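# Stack three cups upside down, big over small

## Task

Put the three cups inside one another with each bigger cup covering the smaller one, ending with every cup upside down (opening against the table) and upright rather than leaning; the stack must stay that way on its own once the robot lets go.

## Robot and tools

Robot: one six-joint arm carrying a five-fingered right hand. Scene frame: origin on the tabletop beneath the arm base, +z up, +y to the left when facing along +x. Positions are in metres; orientation is printed as a wxyz quaternion. The base may be slightly tilted, and reported hand positions get less accurate at long reach.

Hand point: a spot fixed to the palm, 0.05 m in front of it, where index pad and thumb tip meet in a pinch. Its own axes: +z runs along straight fingers, +y points out of the palm, +x runs across the palm toward the little finger. Straight fingers extend 0.06-0.07 m past it along +z. Across the palm the hand spans 0.08 m on the little-finger side; on the thumb side 0.02 m with thumb turned in front of the palm, up to 0.09 m otherwise. A wrist bracket on the little-finger side stands 0.03 m beyond the point along +y and 0.11 m across; it can collide.

execute_actions: argument "actions" is a list holding one item or none; optional "pictures" (boolean). Empty list = just read the state (LOOK). An action item is {"rows": [...], "steps": n}, with 1-15 rows and steps up to 15 (default 15), each step 1/30 s; if rows run out, the last one repeats. A wait item is {"steps": n} up to 300, counted from the previous result, so your thinking time is included. A refused call does nothing.

Row: 14 numbers, each in [-1, 1], in this order: dx, dy, dz, rx, ry, rz, little, ring, middle, index, thumb_bend, thumb_turn, force_limit, speed. The first six are an offset, expressed in the hand point's own axes, from the hand point pose shown in the latest result (before any such result exists, or for a second call within one reply, from where the robot is when the action begins). Every row is counted from that same base, not chained. Scale: 1.0 = 0.6 m for dx,dy,dz and 180 degrees for rotations; rx,ry,rz form one rotation vector. All zeros is not idle: it pulls the hand back to the base pose. Per step the command is clipped to 100 mm and 16 degrees from the measured pose; position wins over orientation when both can't be met. Arm motion lags about 0.17 s.

Finger values are absolute targets: little, ring, middle, index: +1 straight, -1 fully curled. thumb_bend: +1 straight, -1 fully bent. thumb_turn: +1 alongside the palm, -1 across in front of it. Pinch is roughly index -0.22, thumb_bend -0.75, thumb_turn -0.57. force_limit maps -1..+1 to about 0..10 N at the fingertip (0..15 N for both thumb motors) and only halts closing. speed maps -1..+1 to near zero..full (full travel 0.6 s); close at -0.9 or slower for a soft grip. A motor only starts when its target changes by at least 0.01; it then runs until it arrives or hits the force limit, and locks. Repeating the same numbers keeps a grip. To tighten, raise force_limit and send a target beyond hand_measured; to loosen, send a more open target. Whole-hand wrap fits objects 0.035-0.08 m wide, with thumb turned in before reaching.

move: argument "target" is one 14-number row as above (same offset base), giving one goal pose reached along a straight path of 0.5-10 s; hand numbers are sent at the start. "speed" in m/s, 0.002-0.5, default 0.25 (turning capped at twice that in rad/s). Optional "stop_force" in N, 9-40, not allowed in the first 0.2 s: it ends the path when push against the motion rises that much, then backs off 2 steps and holds; it is measured along the path line in the starting hand axes, so don't rely on it while rotating, and omit it when pulling away from something you touch. The path ignores obstacles. Result adds a "move:" line: done, contact, held, off_target, moving or fault, plus limits (paced = clipped, held = some steps blocked) and distance to target.

wait: "seconds" 0-10; nothing new is sent. zoom_image: "camera" cam_high (896x504) or cam_wrist (504x504, fisheye), "region" [x0,y0,x1,y1] pixels, at most 504x504. show_instructions: no arguments, shows the reference image. finished_scene: "scene" number; ends it irreversibly and grades it.

Results: the state line has hand position, quaternion and velocities; "Hand target" is where the controller now drives. hand_measured, hand_stopped_by (moving, target, force, stalled, fault), hand_load_n (positive = finger pushed open; near 0 means grip lost) list six values in motor order. HELD or "pose unreachable" means the clearance check blocked or altered commands. Wrist force/torque are in hand axes, noisy (offset to ~4 N), saturating near 50 N. Joint torques are rough. MOTOR HOT warns from 70 °C; 85 °C brakes the arm.

Avoid: knocking or placing anything off the table (fails), drops, slams and hard presses. The arm is stiff: aiming even slightly past a firm contact can fault. 150 N external force or a joint load over its limit (wrists 24.3 N m, others 130 N m, held weight counts) stops the arm for 10 s. Approach contacts slowly. Let cups go only when they stand stable by themselves.

Each tool is called after "Call:" as name(argument=value, ...), one argument or row to a line, values as JSON.

## Session

Call:
execute_actions(
  actions=[],
)

Scene clock: 0.00 s of 6600.00 s.
end_effector_position=(+0.0595, +0.3519, +0.2658) hand_measured=(+1.000, +1.000, +1.000, +1.000, +1.000, +1.000) hand_load_n=(+0.0, +0.0, +0.0, +0.0, +0.0, +0.0) hand_stopped_by=(target, target, target, target, target, target) hand_force_limit=0.00 hand_speed=-0.80 end_effector_quat_wxyz=(+0.247, -0.132, +0.946, -0.167) end_effector_velocity=(+0.000, +0.000, +0.000) end_effector_angular_velocity=(+0.000, -0.000, -0.000)
Joint positions: [ 1.796 -1.09   1.743  1.492  2.257  0.004]
Joint velocities: [-0.     0.    -0.001  0.001  0.    -0.   ]
Joint torques (N m, as the arm reports them, + toward a larger angle): no reading
Motor temperatures (°C, as the motors report them): [29 29 31 38 38 36]
Wrist force (N, on the end effector, along its own x y z axes, offset not removed): no reading
Wrist torque (N m, same axes, about the end effector's origin, offset not removed): no reading
Hand target: +0.059, +0.352, +0.266; +0.247, -0.132, +0.946, -0.167

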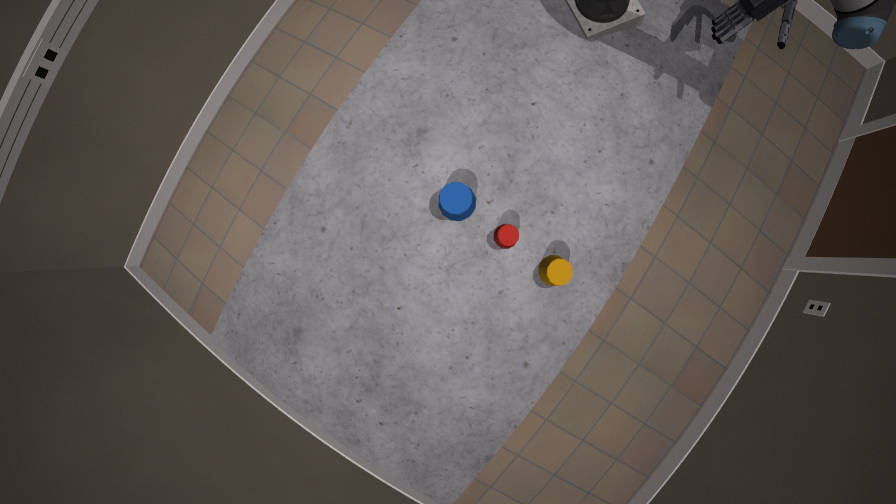

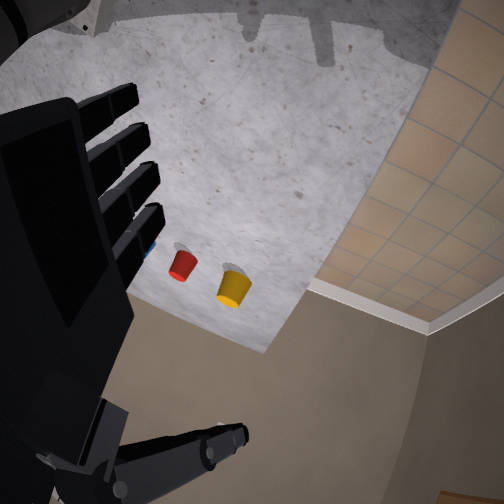

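Call:
move(
  target=[-0.564,-0.111,0.341,0.097,-0.037,-0.258,1,1,1,1,1,-1,0,0],
)

Scene clock: 10.37 s of 6600.00 s.
end_effector_position=(+0.4604, +0.3539, +0.2656) hand_measured=(+1.000, +1.000, +1.000, +1.000, +1.000, -1.000) hand_load_n=(+0.0, +0.0, +0.0, +0.0, +0.0, +0.0) hand_stopped_by=(target, target, target, target, target, target) hand_force_limit=0.00 hand_speed=0.00 end_effector_quat_wxyz=(+0.231, -0.464, +0.767, -0.379) end_effector_velocity=(+0.000, -0.000, -0.000) end_effector_angular_velocity=(+0.004, -0.002, +0.012)
Joint positions: [ 1.02  -1.075  1.287  0.93   2.709 -2.076]
Joint velocities: [-0.003 -0.012  0.01  -0.029 -0.007 -0.033]
Joint torques (N m, as the arm reports them, + toward a larger angle): [ -1.49 -43.5   -4.94  -0.79  -0.12  -1.68]
Motor temperatures (°C, as the motors report them): [29 29 31 38 38 36]
Wrist force (N, on the end effector, along its own x y z axes, offset not removed): [0.4 2.6 0.1]
Wrist torque (N m, same axes, about the end effector's origin, offset not removed): [0.50 -0.15 0.19]
Hand target: +0.460, +0.354, +0.266; +0.231, -0.464, +0.767, -0.379
Off the commanded pose: 0.001 m, 0 deg.
After step 90, 4.93 s passed at rest.
move: done

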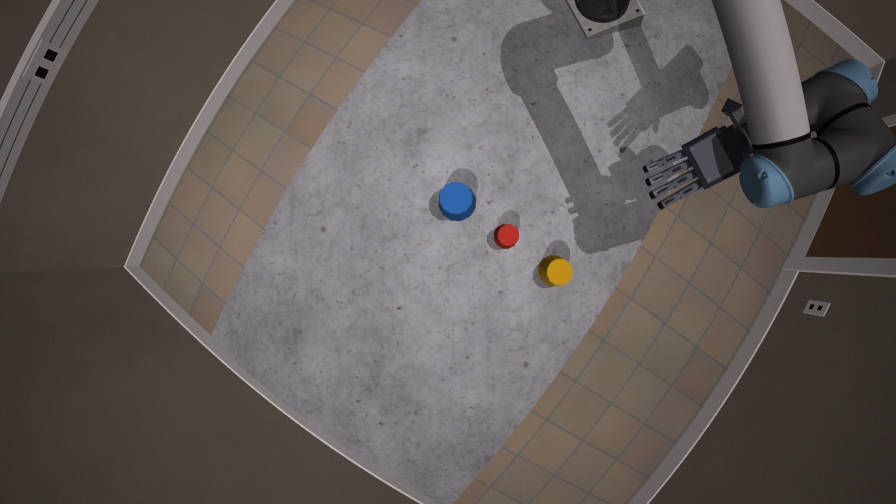

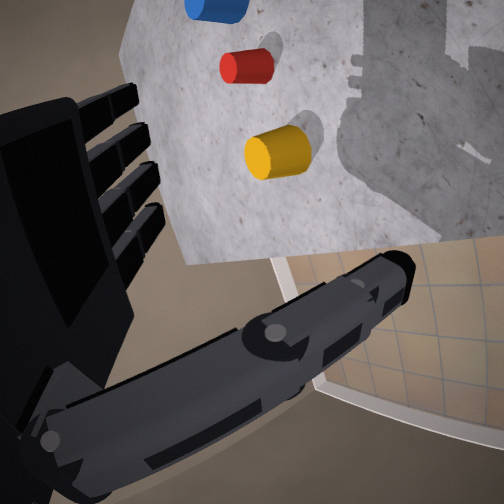

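Call:
move(
  target=[-0.103,-0.042,0.497,0,0,0,1,1,1,1,1,-1,0,0],
)

Scene clock: 13.73 s of 6600.00 s.
end_effector_position=(+0.7129, +0.2920, +0.1053) hand_measured=(+1.000, +1.000, +1.000, +1.000, +1.000, -1.000) hand_load_n=(+0.0, +0.0, +0.0, +0.0, +0.0, +0.0) hand_stopped_by=(target, target, target, target, target, target) hand_force_limit=0.00 hand_speed=0.00 end_effector_quat_wxyz=(+0.231, -0.464, +0.767, -0.379) end_effector_velocity=(+0.002, -0.000, -0.002) end_effector_angular_velocity=(-0.001, +0.002, -0.000)
Joint positions: [ 0.588 -0.841  1.041  0.416  2.421 -2.691]
Joint velocities: [-0.002  0.005 -0.006  0.003 -0.001 -0.001]
Joint torques (N m, as the arm reports them, + toward a larger angle): [  1.02 -40.31 -30.5    3.52  -0.76  -1.79]
Motor temperatures (°C, as the motors report them): [29 29 31 38 38 36]
Wrist force (N, on the end effector, along its own x y z axes, offset not removed): [1.4 7.0 0.5]
Wrist torque (N m, same axes, about the end effector's origin, offset not removed): [1.13 -0.18 0.26]
Hand target: +0.713, +0.292, +0.105; +0.231, -0.464, +0.767, -0.379
Off the commanded pose: 0.000 m, 0 deg.
move: done

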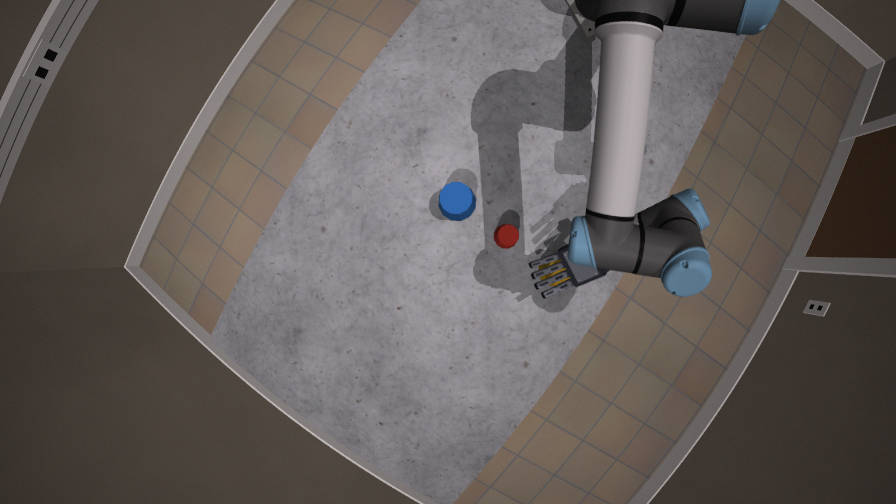

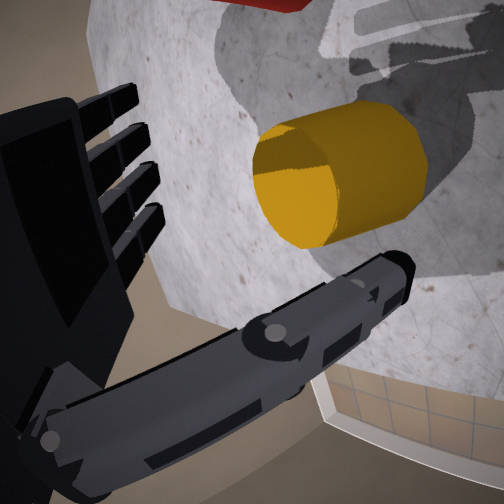

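Call:
move(
  target=[0.008,0.073,0.055,0,0,0,1,1,1,1,1,-1,0,-0.5],
  speed=0.03,
)

Call:
move(
  target=[0,0,0,0,0,0,1,-0.6,-0.6,-0.6,-0.6,-1,0,-0.8],
)

Call:
move(
  target=[0,-0.101,-0.076,0,0,0,1,-0.6,-0.6,-0.6,-0.6,-1,0,-0.8],
  speed=0.06,
)

Call:
move(
  target=[0.212,-0.085,0.112,0,0,0,1,-0.6,-0.6,-0.6,-0.6,-1,0,-0.8],
  speed=0.12,
)

Scene clock: 20.90 s of 6600.00 s.
end_effector_position=(+0.7104, +0.2879, +0.0507) hand_measured=(+1.000, +1.000, +1.000, +1.000, +1.000, -1.000) hand_load_n=(+0.0, +0.0, +0.0, +0.0, +0.0, +0.0) hand_stopped_by=(target, target, target, target, target, target) hand_force_limit=0.00 hand_speed=-0.50 end_effector_quat_wxyz=(+0.231, -0.464, +0.767, -0.379) end_effector_velocity=(-0.000, -0.000, -0.002) end_effector_angular_velocity=(-0.000, -0.000, +0.000)
Joint positions: [ 0.563 -0.81   1.124  0.287  2.401 -2.712]
Joint velocities: [-0.001  0.001  0.002 -0.004 -0.    -0.001]
Joint torques (N m, as the arm reports them, + toward a larger angle): [  0.82 -40.31  -5.06  -1.92  -0.69  -1.65]
Motor temperatures (°C, as the motors report them): [29 29 31 38 38 36]
Wrist force (N, on the end effector, along its own x y z axes, offset not removed): [4.8 3.0 -3.8]
Wrist torque (N m, same axes, about the end effector's origin, offset not removed): [0.88 -0.77 0.30]
Hand target: +0.710, +0.288, +0.051; +0.231, -0.464, +0.767, -0.379
Off the commanded pose: 0.000 m, 0 deg.
After step 90, 2.00 s passed at rest.
move: done

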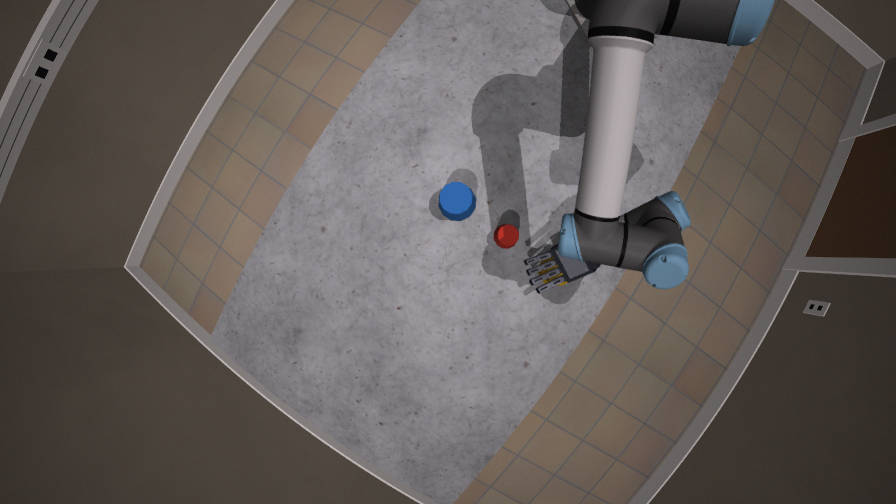

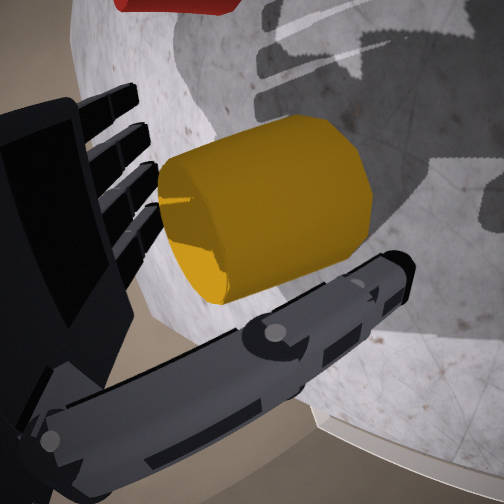

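Scene clock: 23.83 s of 6600.00 s.
end_effector_position=(+0.7104, +0.2879, +0.0507) hand_measured=(+1.000, +0.114, +0.292, +0.280, +0.560, -1.000) hand_load_n=(+0.0, +6.5, +2.0, +3.5, +9.5, +1.5) hand_stopped_by=(target, force, force, force, force, target) hand_force_limit=0.00 hand_speed=-0.80 end_effector_quat_wxyz=(+0.231, -0.464, +0.767, -0.379) end_effector_velocity=(-0.000, -0.000, -0.000) end_effector_angular_velocity=(-0.001, +0.001, -0.000)
Joint positions: [ 0.563 -0.81   1.124  0.287  2.401 -2.712]
Joint velocities: [-0.     0.     0.     0.001  0.001 -0.   ]
Joint torques (N m, as the arm reports them, + toward a larger angle): [ 24.63 -52.78 -23.38   3.12   0.58   0.78]
Motor temperatures (°C, as the motors report them): [29 29 31 38 38 36]
Wrist force (N, on the end effector, along its own x y z axes, offset not removed): [0.8 3.6 -3.6]
Wrist torque (N m, same axes, about the end effector's origin, offset not removed): [1.13 0.24 -0.04]
Hand target: +0.710, +0.288, +0.051; +0.231, -0.464, +0.767, -0.379
Off the commanded pose: 0.000 m, 0 deg.
move: done

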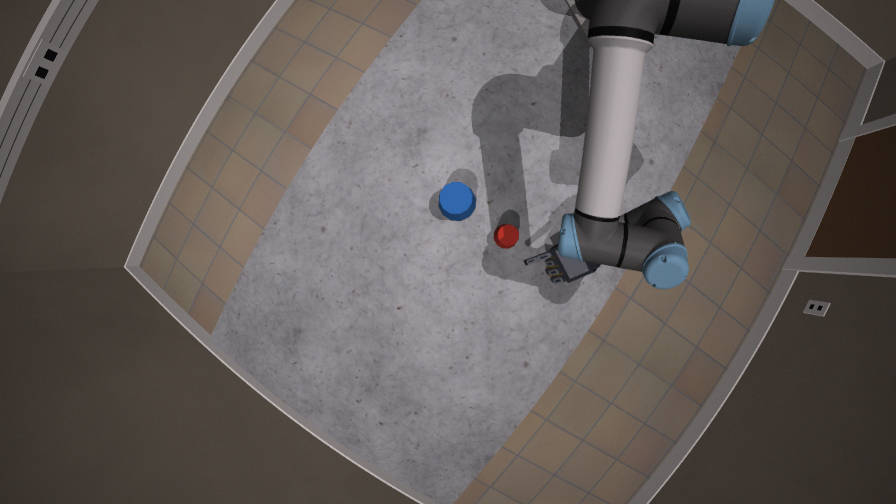

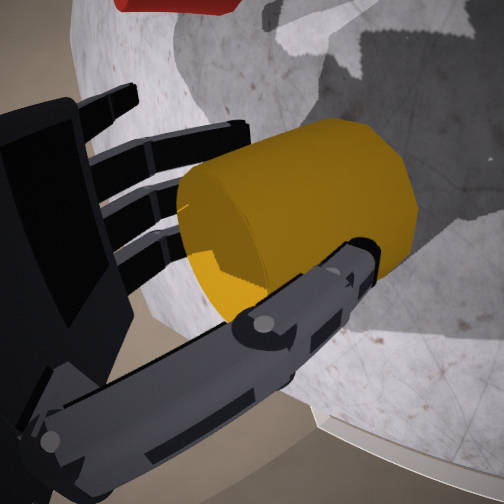

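Scene clock: 25.50 s of 6600.00 s.
end_effector_position=(+0.7108, +0.2876, +0.1264) hand_measured=(+1.000, +0.114, +0.292, +0.280, +0.560, -1.000) hand_load_n=(+0.0, +5.5, +2.0, +3.0, +10.0, +3.0) hand_stopped_by=(target, force, force, force, force, target) hand_force_limit=0.00 hand_speed=-0.80 end_effector_quat_wxyz=(+0.231, -0.464, +0.767, -0.379) end_effector_velocity=(-0.000, -0.000, +0.002) end_effector_angular_velocity=(-0.001, +0.001, -0.001)
Joint positions: [ 0.591 -0.867  1.032  0.452  2.424 -2.688]
Joint velocities: [ 0.001 -0.001 -0.003  0.005  0.002  0.001]
Joint torques (N m, as the arm reports them, + toward a larger angle): [ 24.44 -55.93 -31.07   3.52   1.82   1.38]
Motor temperatures (°C, as the motors report them): [29 29 31 38 38 36]
Wrist force (N, on the end effector, along its own x y z axes, offset not removed): [5.4 3.6 3.5]
Wrist torque (N m, same axes, about the end effector's origin, offset not removed): [0.59 -0.69 0.44]
Hand target: +0.711, +0.288, +0.127; +0.231, -0.464, +0.767, -0.379
Off the commanded pose: 0.000 m, 0 deg.
move: done

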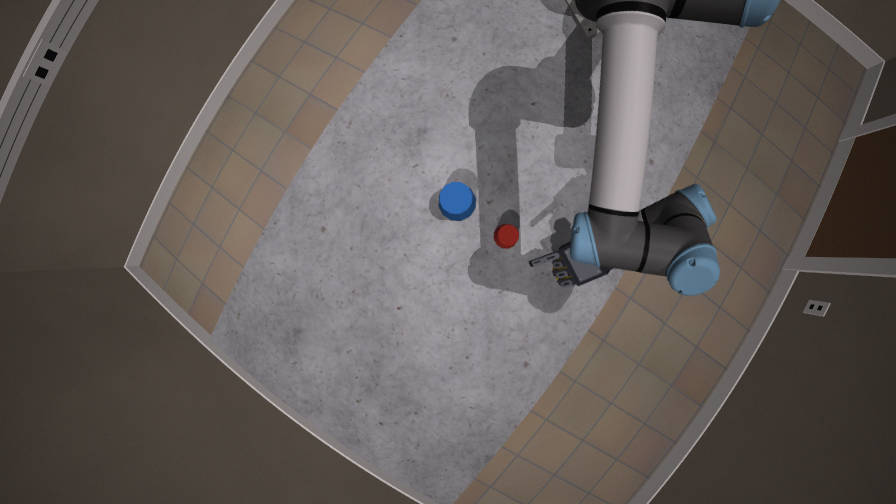

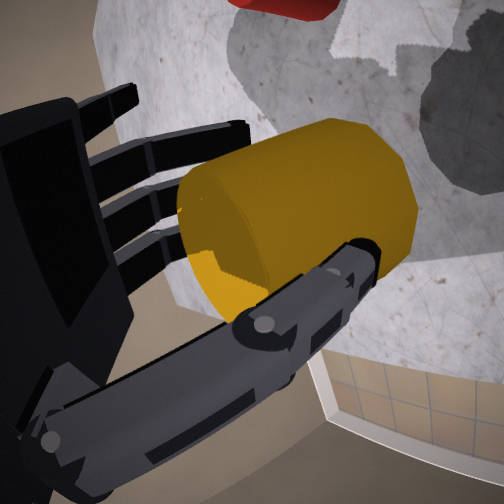

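Scene clock: 27.23 s of 6600.00 s.
end_effector_position=(+0.7267, +0.1360, +0.1261) hand_measured=(+1.000, +0.114, +0.292, +0.280, +0.560, -1.000) hand_load_n=(+0.0, +5.5, +2.0, +3.0, +10.0, +3.0) hand_stopped_by=(target, force, force, force, force, target) hand_force_limit=0.00 hand_speed=-0.80 end_effector_quat_wxyz=(+0.231, -0.464, +0.767, -0.379) end_effector_velocity=(-0.000, -0.002, -0.000) end_effector_angular_velocity=(+0.001, +0.000, +0.001)
Joint positions: [ 0.334 -1.085  1.301  0.277  2.204 -2.872]
Joint velocities: [-0.004 -0.003  0.004 -0.002 -0.005 -0.002]
Joint torques (N m, as the arm reports them, + toward a larger angle): [ -1.52 -50.48  -4.82  -2.05  -0.92  -1.65]
Motor temperatures (°C, as the motors report them): [29 29 31 38 38 36]
Wrist force (N, on the end effector, along its own x y z axes, offset not removed): [1.1 5.7 -0.1]
Wrist torque (N m, same axes, about the end effector's origin, offset not removed): [1.23 0.01 0.24]
Hand target: +0.727, +0.136, +0.126; +0.231, -0.464, +0.767, -0.379
Off the commanded pose: 0.000 m, 0 deg.
move: done

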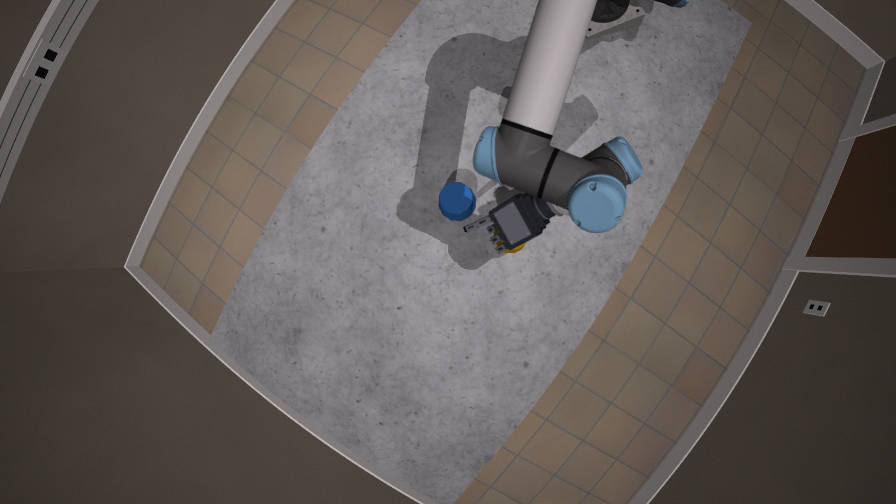

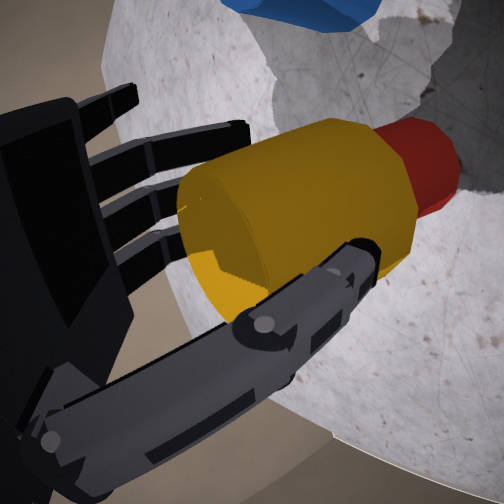

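Call:
move(
  target=[0.009,0,0,0,0,0,1,-0.6,-0.6,-0.6,-0.6,-1,0,-0.8],
)

Call:
move(
  target=[0,0.096,0.073,0,0,0,1,-0.6,-0.6,-0.6,-0.6,-1,0,-0.8],
  speed=0.02,
  stop_force=10,
)

Call:
move(
  target=[0,0,0,0,0,0,1,1,1,1,1,-1,0,-0.5],
)

Call:
move(
  target=[0,-0.07,-0.053,0,0,0,1,1,1,1,1,-1,0,-0.5],
  speed=0.06,
)

Call:
move(
  target=[0.217,-0.055,0.072,0,0,0,1,1,1,1,1,-1,0,-0.5],
)

Scene clock: 31.97 s of 6600.00 s.
end_effector_position=(+0.7242, +0.1313, +0.1261) hand_measured=(+1.000, +0.114, +0.292, +0.280, +0.560, -1.000) hand_load_n=(+0.0, +5.5, +2.0, +3.0, +10.0, +3.0) hand_stopped_by=(target, force, force, force, force, target) hand_force_limit=0.00 hand_speed=-0.80 end_effector_quat_wxyz=(+0.231, -0.464, +0.767, -0.379) end_effector_velocity=(-0.000, -0.001, +0.001) end_effector_angular_velocity=(-0.000, -0.001, -0.001)
Joint positions: [ 0.326 -1.096  1.317  0.27   2.197 -2.876]
Joint velocities: [-0.001 -0.003  0.002 -0.001 -0.001 -0.001]
Joint torques (N m, as the arm reports them, + toward a larger angle): [ -2.36 -50.68  -6.24  -2.1   -1.1   -1.75]
Motor temperatures (°C, as the motors report them): [29 29 31 38 38 36]
Wrist force (N, on the end effector, along its own x y z axes, offset not removed): [1.2 3.4 4.8]
Wrist torque (N m, same axes, about the end effector's origin, offset not removed): [0.51 -0.65 0.31]
Hand target: +0.724, +0.131, +0.126; +0.231, -0.464, +0.767, -0.379
Off the commanded pose: 0.000 m, 0 deg.
After step 90, 1.03 s passed at rest.
move: done

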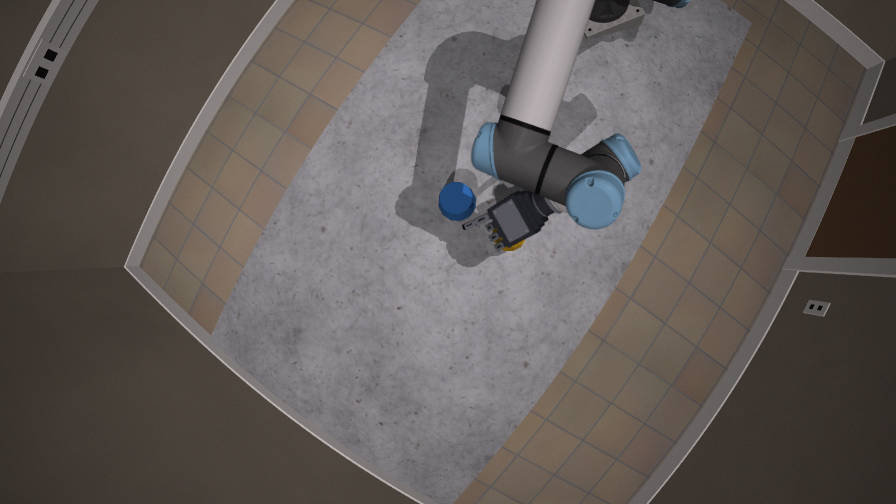

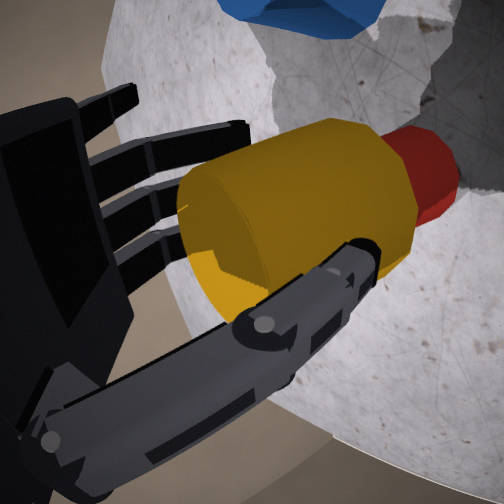

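Scene clock: 35.87 s of 6600.00 s.
end_effector_position=(+0.7241, +0.1315, +0.0539) hand_measured=(+1.000, +0.114, +0.292, +0.280, +0.560, -1.000) hand_load_n=(+0.0, +5.5, +2.0, +3.0, +10.0, +3.0) hand_stopped_by=(target, force, force, force, force, target) hand_force_limit=0.00 hand_speed=-0.80 end_effector_quat_wxyz=(+0.231, -0.464, +0.767, -0.379) end_effector_velocity=(+0.000, -0.000, -0.002) end_effector_angular_velocity=(-0.000, -0.000, -0.000)
Joint positions: [ 0.301 -1.027  1.395  0.115  2.175 -2.891]
Joint velocities: [-0.     0.002  0.001 -0.003 -0.    -0.   ]
Joint torques (N m, as the arm reports them, + toward a larger angle): [ -1.55 -35.7   -3.71  -2.12  -0.92  -1.74]
Motor temperatures (°C, as the motors report them): [29 29 31 38 38 36]
Wrist force (N, on the end effector, along its own x y z axes, offset not removed): [1.8 2.6 1.3]
Wrist torque (N m, same axes, about the end effector's origin, offset not removed): [0.33 -0.42 0.19]
Hand target: +0.724, +0.131, +0.054; +0.231, -0.464, +0.767, -0.379
Off the commanded pose: 0.000 m, 0 deg.
move: done

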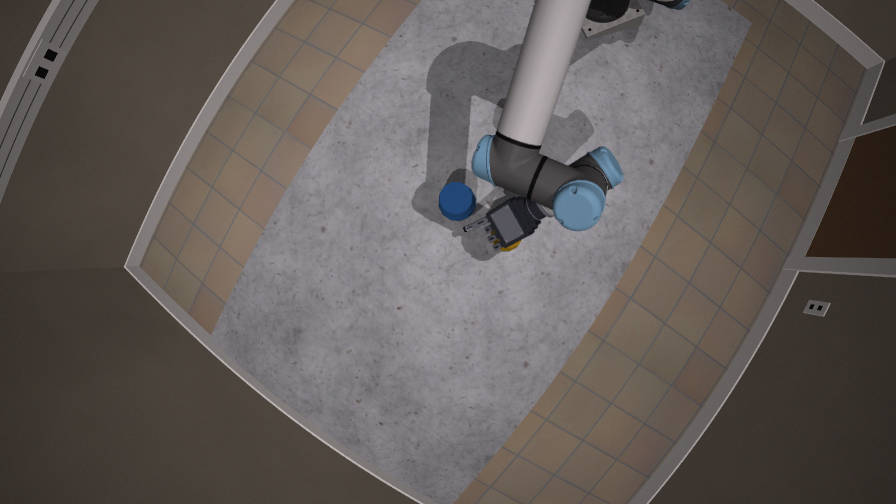

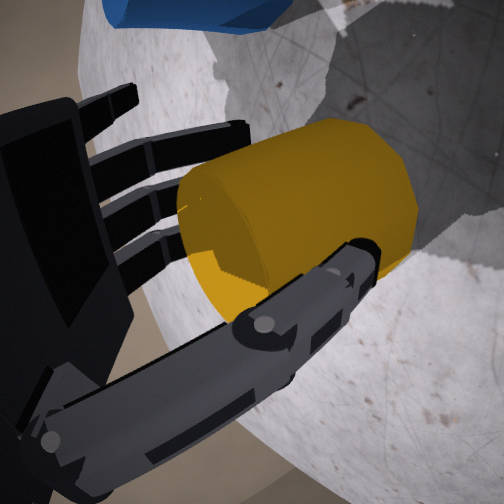

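Scene clock: 37.20 s of 6600.00 s.
end_effector_position=(+0.7241, +0.1315, +0.0539) hand_measured=(+1.000, +1.000, +1.000, +1.000, +1.000, -1.000) hand_load_n=(+0.0, +0.0, +0.0, +0.0, +0.0, +0.0) hand_stopped_by=(target, target, target, target, target, target) hand_force_limit=0.00 hand_speed=-0.50 end_effector_quat_wxyz=(+0.231, -0.464, +0.767, -0.379) end_effector_velocity=(+0.001, +0.000, +0.000) end_effector_angular_velocity=(+0.001, -0.002, +0.000)
Joint positions: [ 0.301 -1.027  1.395  0.115  2.175 -2.891]
Joint velocities: [ 0.    -0.    -0.001 -0.001 -0.001  0.   ]
Joint torques (N m, as the arm reports them, + toward a larger angle): [  5.46 -48.39 -24.34   3.16   1.27  -0.55]
Motor temperatures (°C, as the motors report them): [29 29 31 38 38 36]
Wrist force (N, on the end effector, along its own x y z axes, offset not removed): [1.9 4.9 -2.5]
Wrist torque (N m, same axes, about the end effector's origin, offset not removed): [1.24 -0.05 0.21]
Hand target: +0.724, +0.131, +0.054; +0.231, -0.464, +0.767, -0.379
Off the commanded pose: 0.000 m, 0 deg.
move: done

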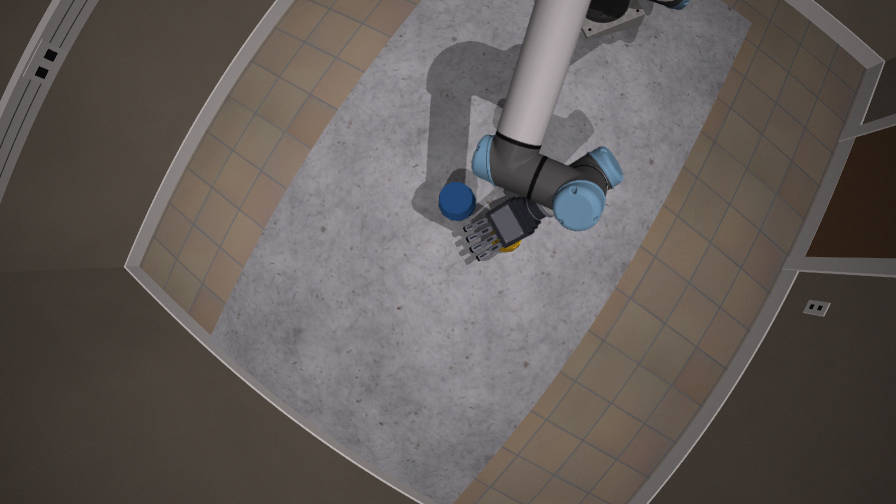

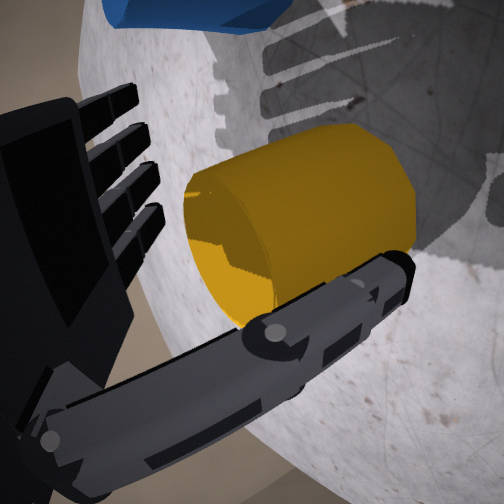

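Scene clock: 38.47 s of 6600.00 s.
end_effector_position=(+0.7243, +0.1313, +0.1063) hand_measured=(+1.000, +1.000, +1.000, +1.000, +1.000, -1.000) hand_load_n=(+0.0, +0.0, +0.0, +0.0, +0.0, +0.0) hand_stopped_by=(target, target, target, target, target, target) hand_force_limit=0.00 hand_speed=-0.50 end_effector_quat_wxyz=(+0.231, -0.464, +0.767, -0.379) end_effector_velocity=(-0.000, +0.000, +0.002) end_effector_angular_velocity=(-0.000, +0.001, +0.000)
Joint positions: [ 0.319 -1.08   1.341  0.226  2.191 -2.881]
Joint velocities: [ 0.001 -0.001 -0.002  0.005  0.001  0.   ]
Joint torques (N m, as the arm reports them, + toward a larger angle): [ 22.71 -51.   -30.75   3.33   1.47   1.4 ]
Motor temperatures (°C, as the motors report them): [29 29 31 38 38 36]
Wrist force (N, on the end effector, along its own x y z axes, offset not removed): [-2.9 1.4 1.0]
Wrist torque (N m, same axes, about the end effector's origin, offset not removed): [0.26 0.51 -0.22]
Hand target: +0.724, +0.131, +0.106; +0.231, -0.464, +0.767, -0.379
Off the commanded pose: 0.000 m, 0 deg.
move: done

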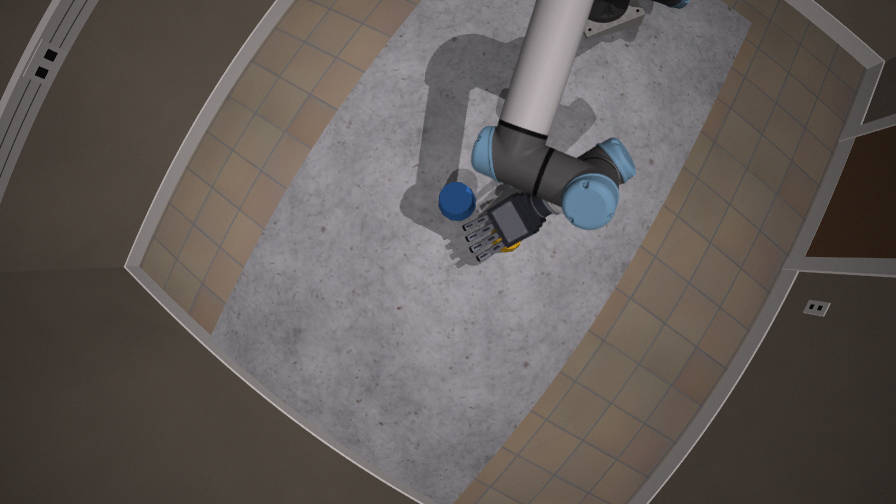

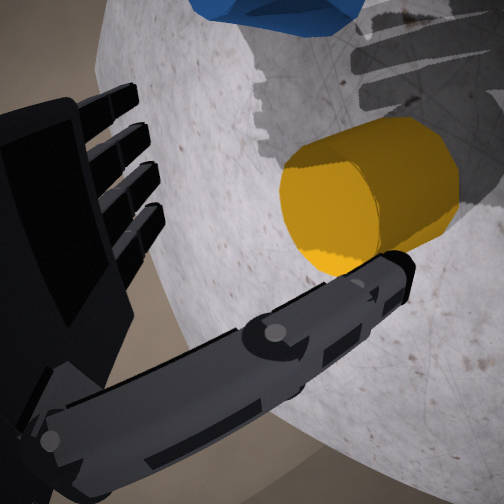

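Scene clock: 39.60 s of 6600.00 s.
end_effector_position=(+0.7121, -0.0090, +0.1062) hand_measured=(+1.000, +1.000, +1.000, +1.000, +1.000, -1.000) hand_load_n=(+0.0, +0.0, +0.0, +0.0, +0.0, +0.0) hand_stopped_by=(target, target, target, target, target, target) hand_force_limit=0.00 hand_speed=-0.50 end_effector_quat_wxyz=(+0.231, -0.464, +0.767, -0.379) end_effector_velocity=(-0.001, -0.002, -0.001) end_effector_angular_velocity=(+0.001, +0.001, +0.001)
Joint positions: [ 0.044 -1.238  1.513  0.147  1.943 -3.017]
Joint velocities: [-0.005 -0.002  0.003 -0.    -0.006 -0.002]
Joint torques (N m, as the arm reports them, + toward a larger angle): [ -3.07 -47.66  -5.7   -2.31  -1.18  -1.89]
Motor temperatures (°C, as the motors report them): [29 29 31 38 38 36]
Wrist force (N, on the end effector, along its own x y z axes, offset not removed): [3.1 7.6 1.2]
Wrist torque (N m, same axes, about the end effector's origin, offset not removed): [1.42 -0.39 0.46]
Hand target: +0.712, -0.009, +0.106; +0.231, -0.464, +0.767, -0.379
Off the commanded pose: 0.000 m, 0 deg.
move: done

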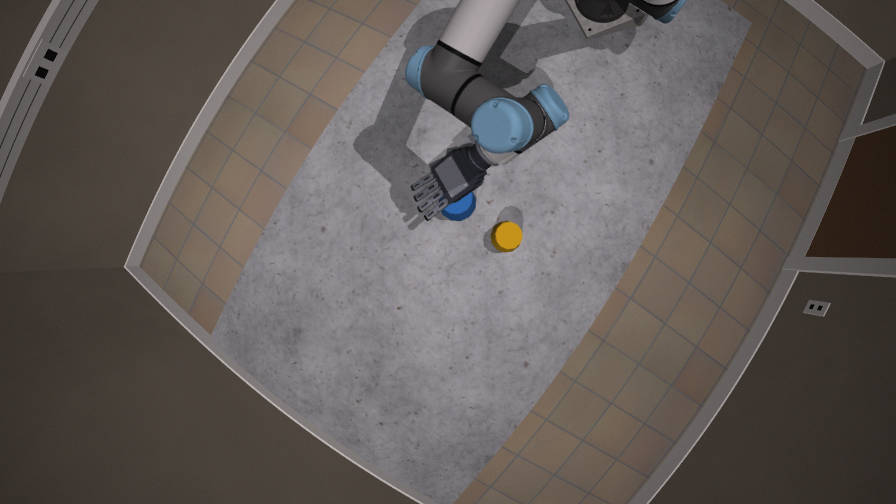

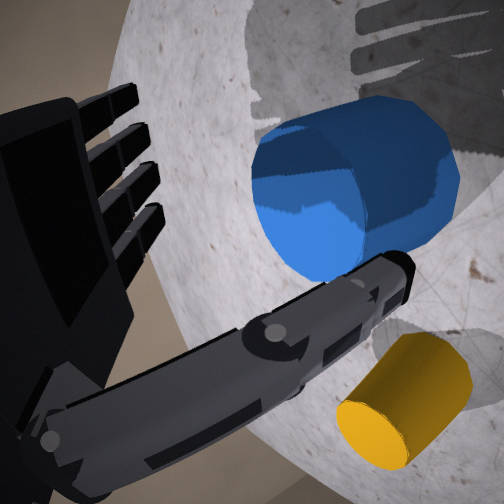

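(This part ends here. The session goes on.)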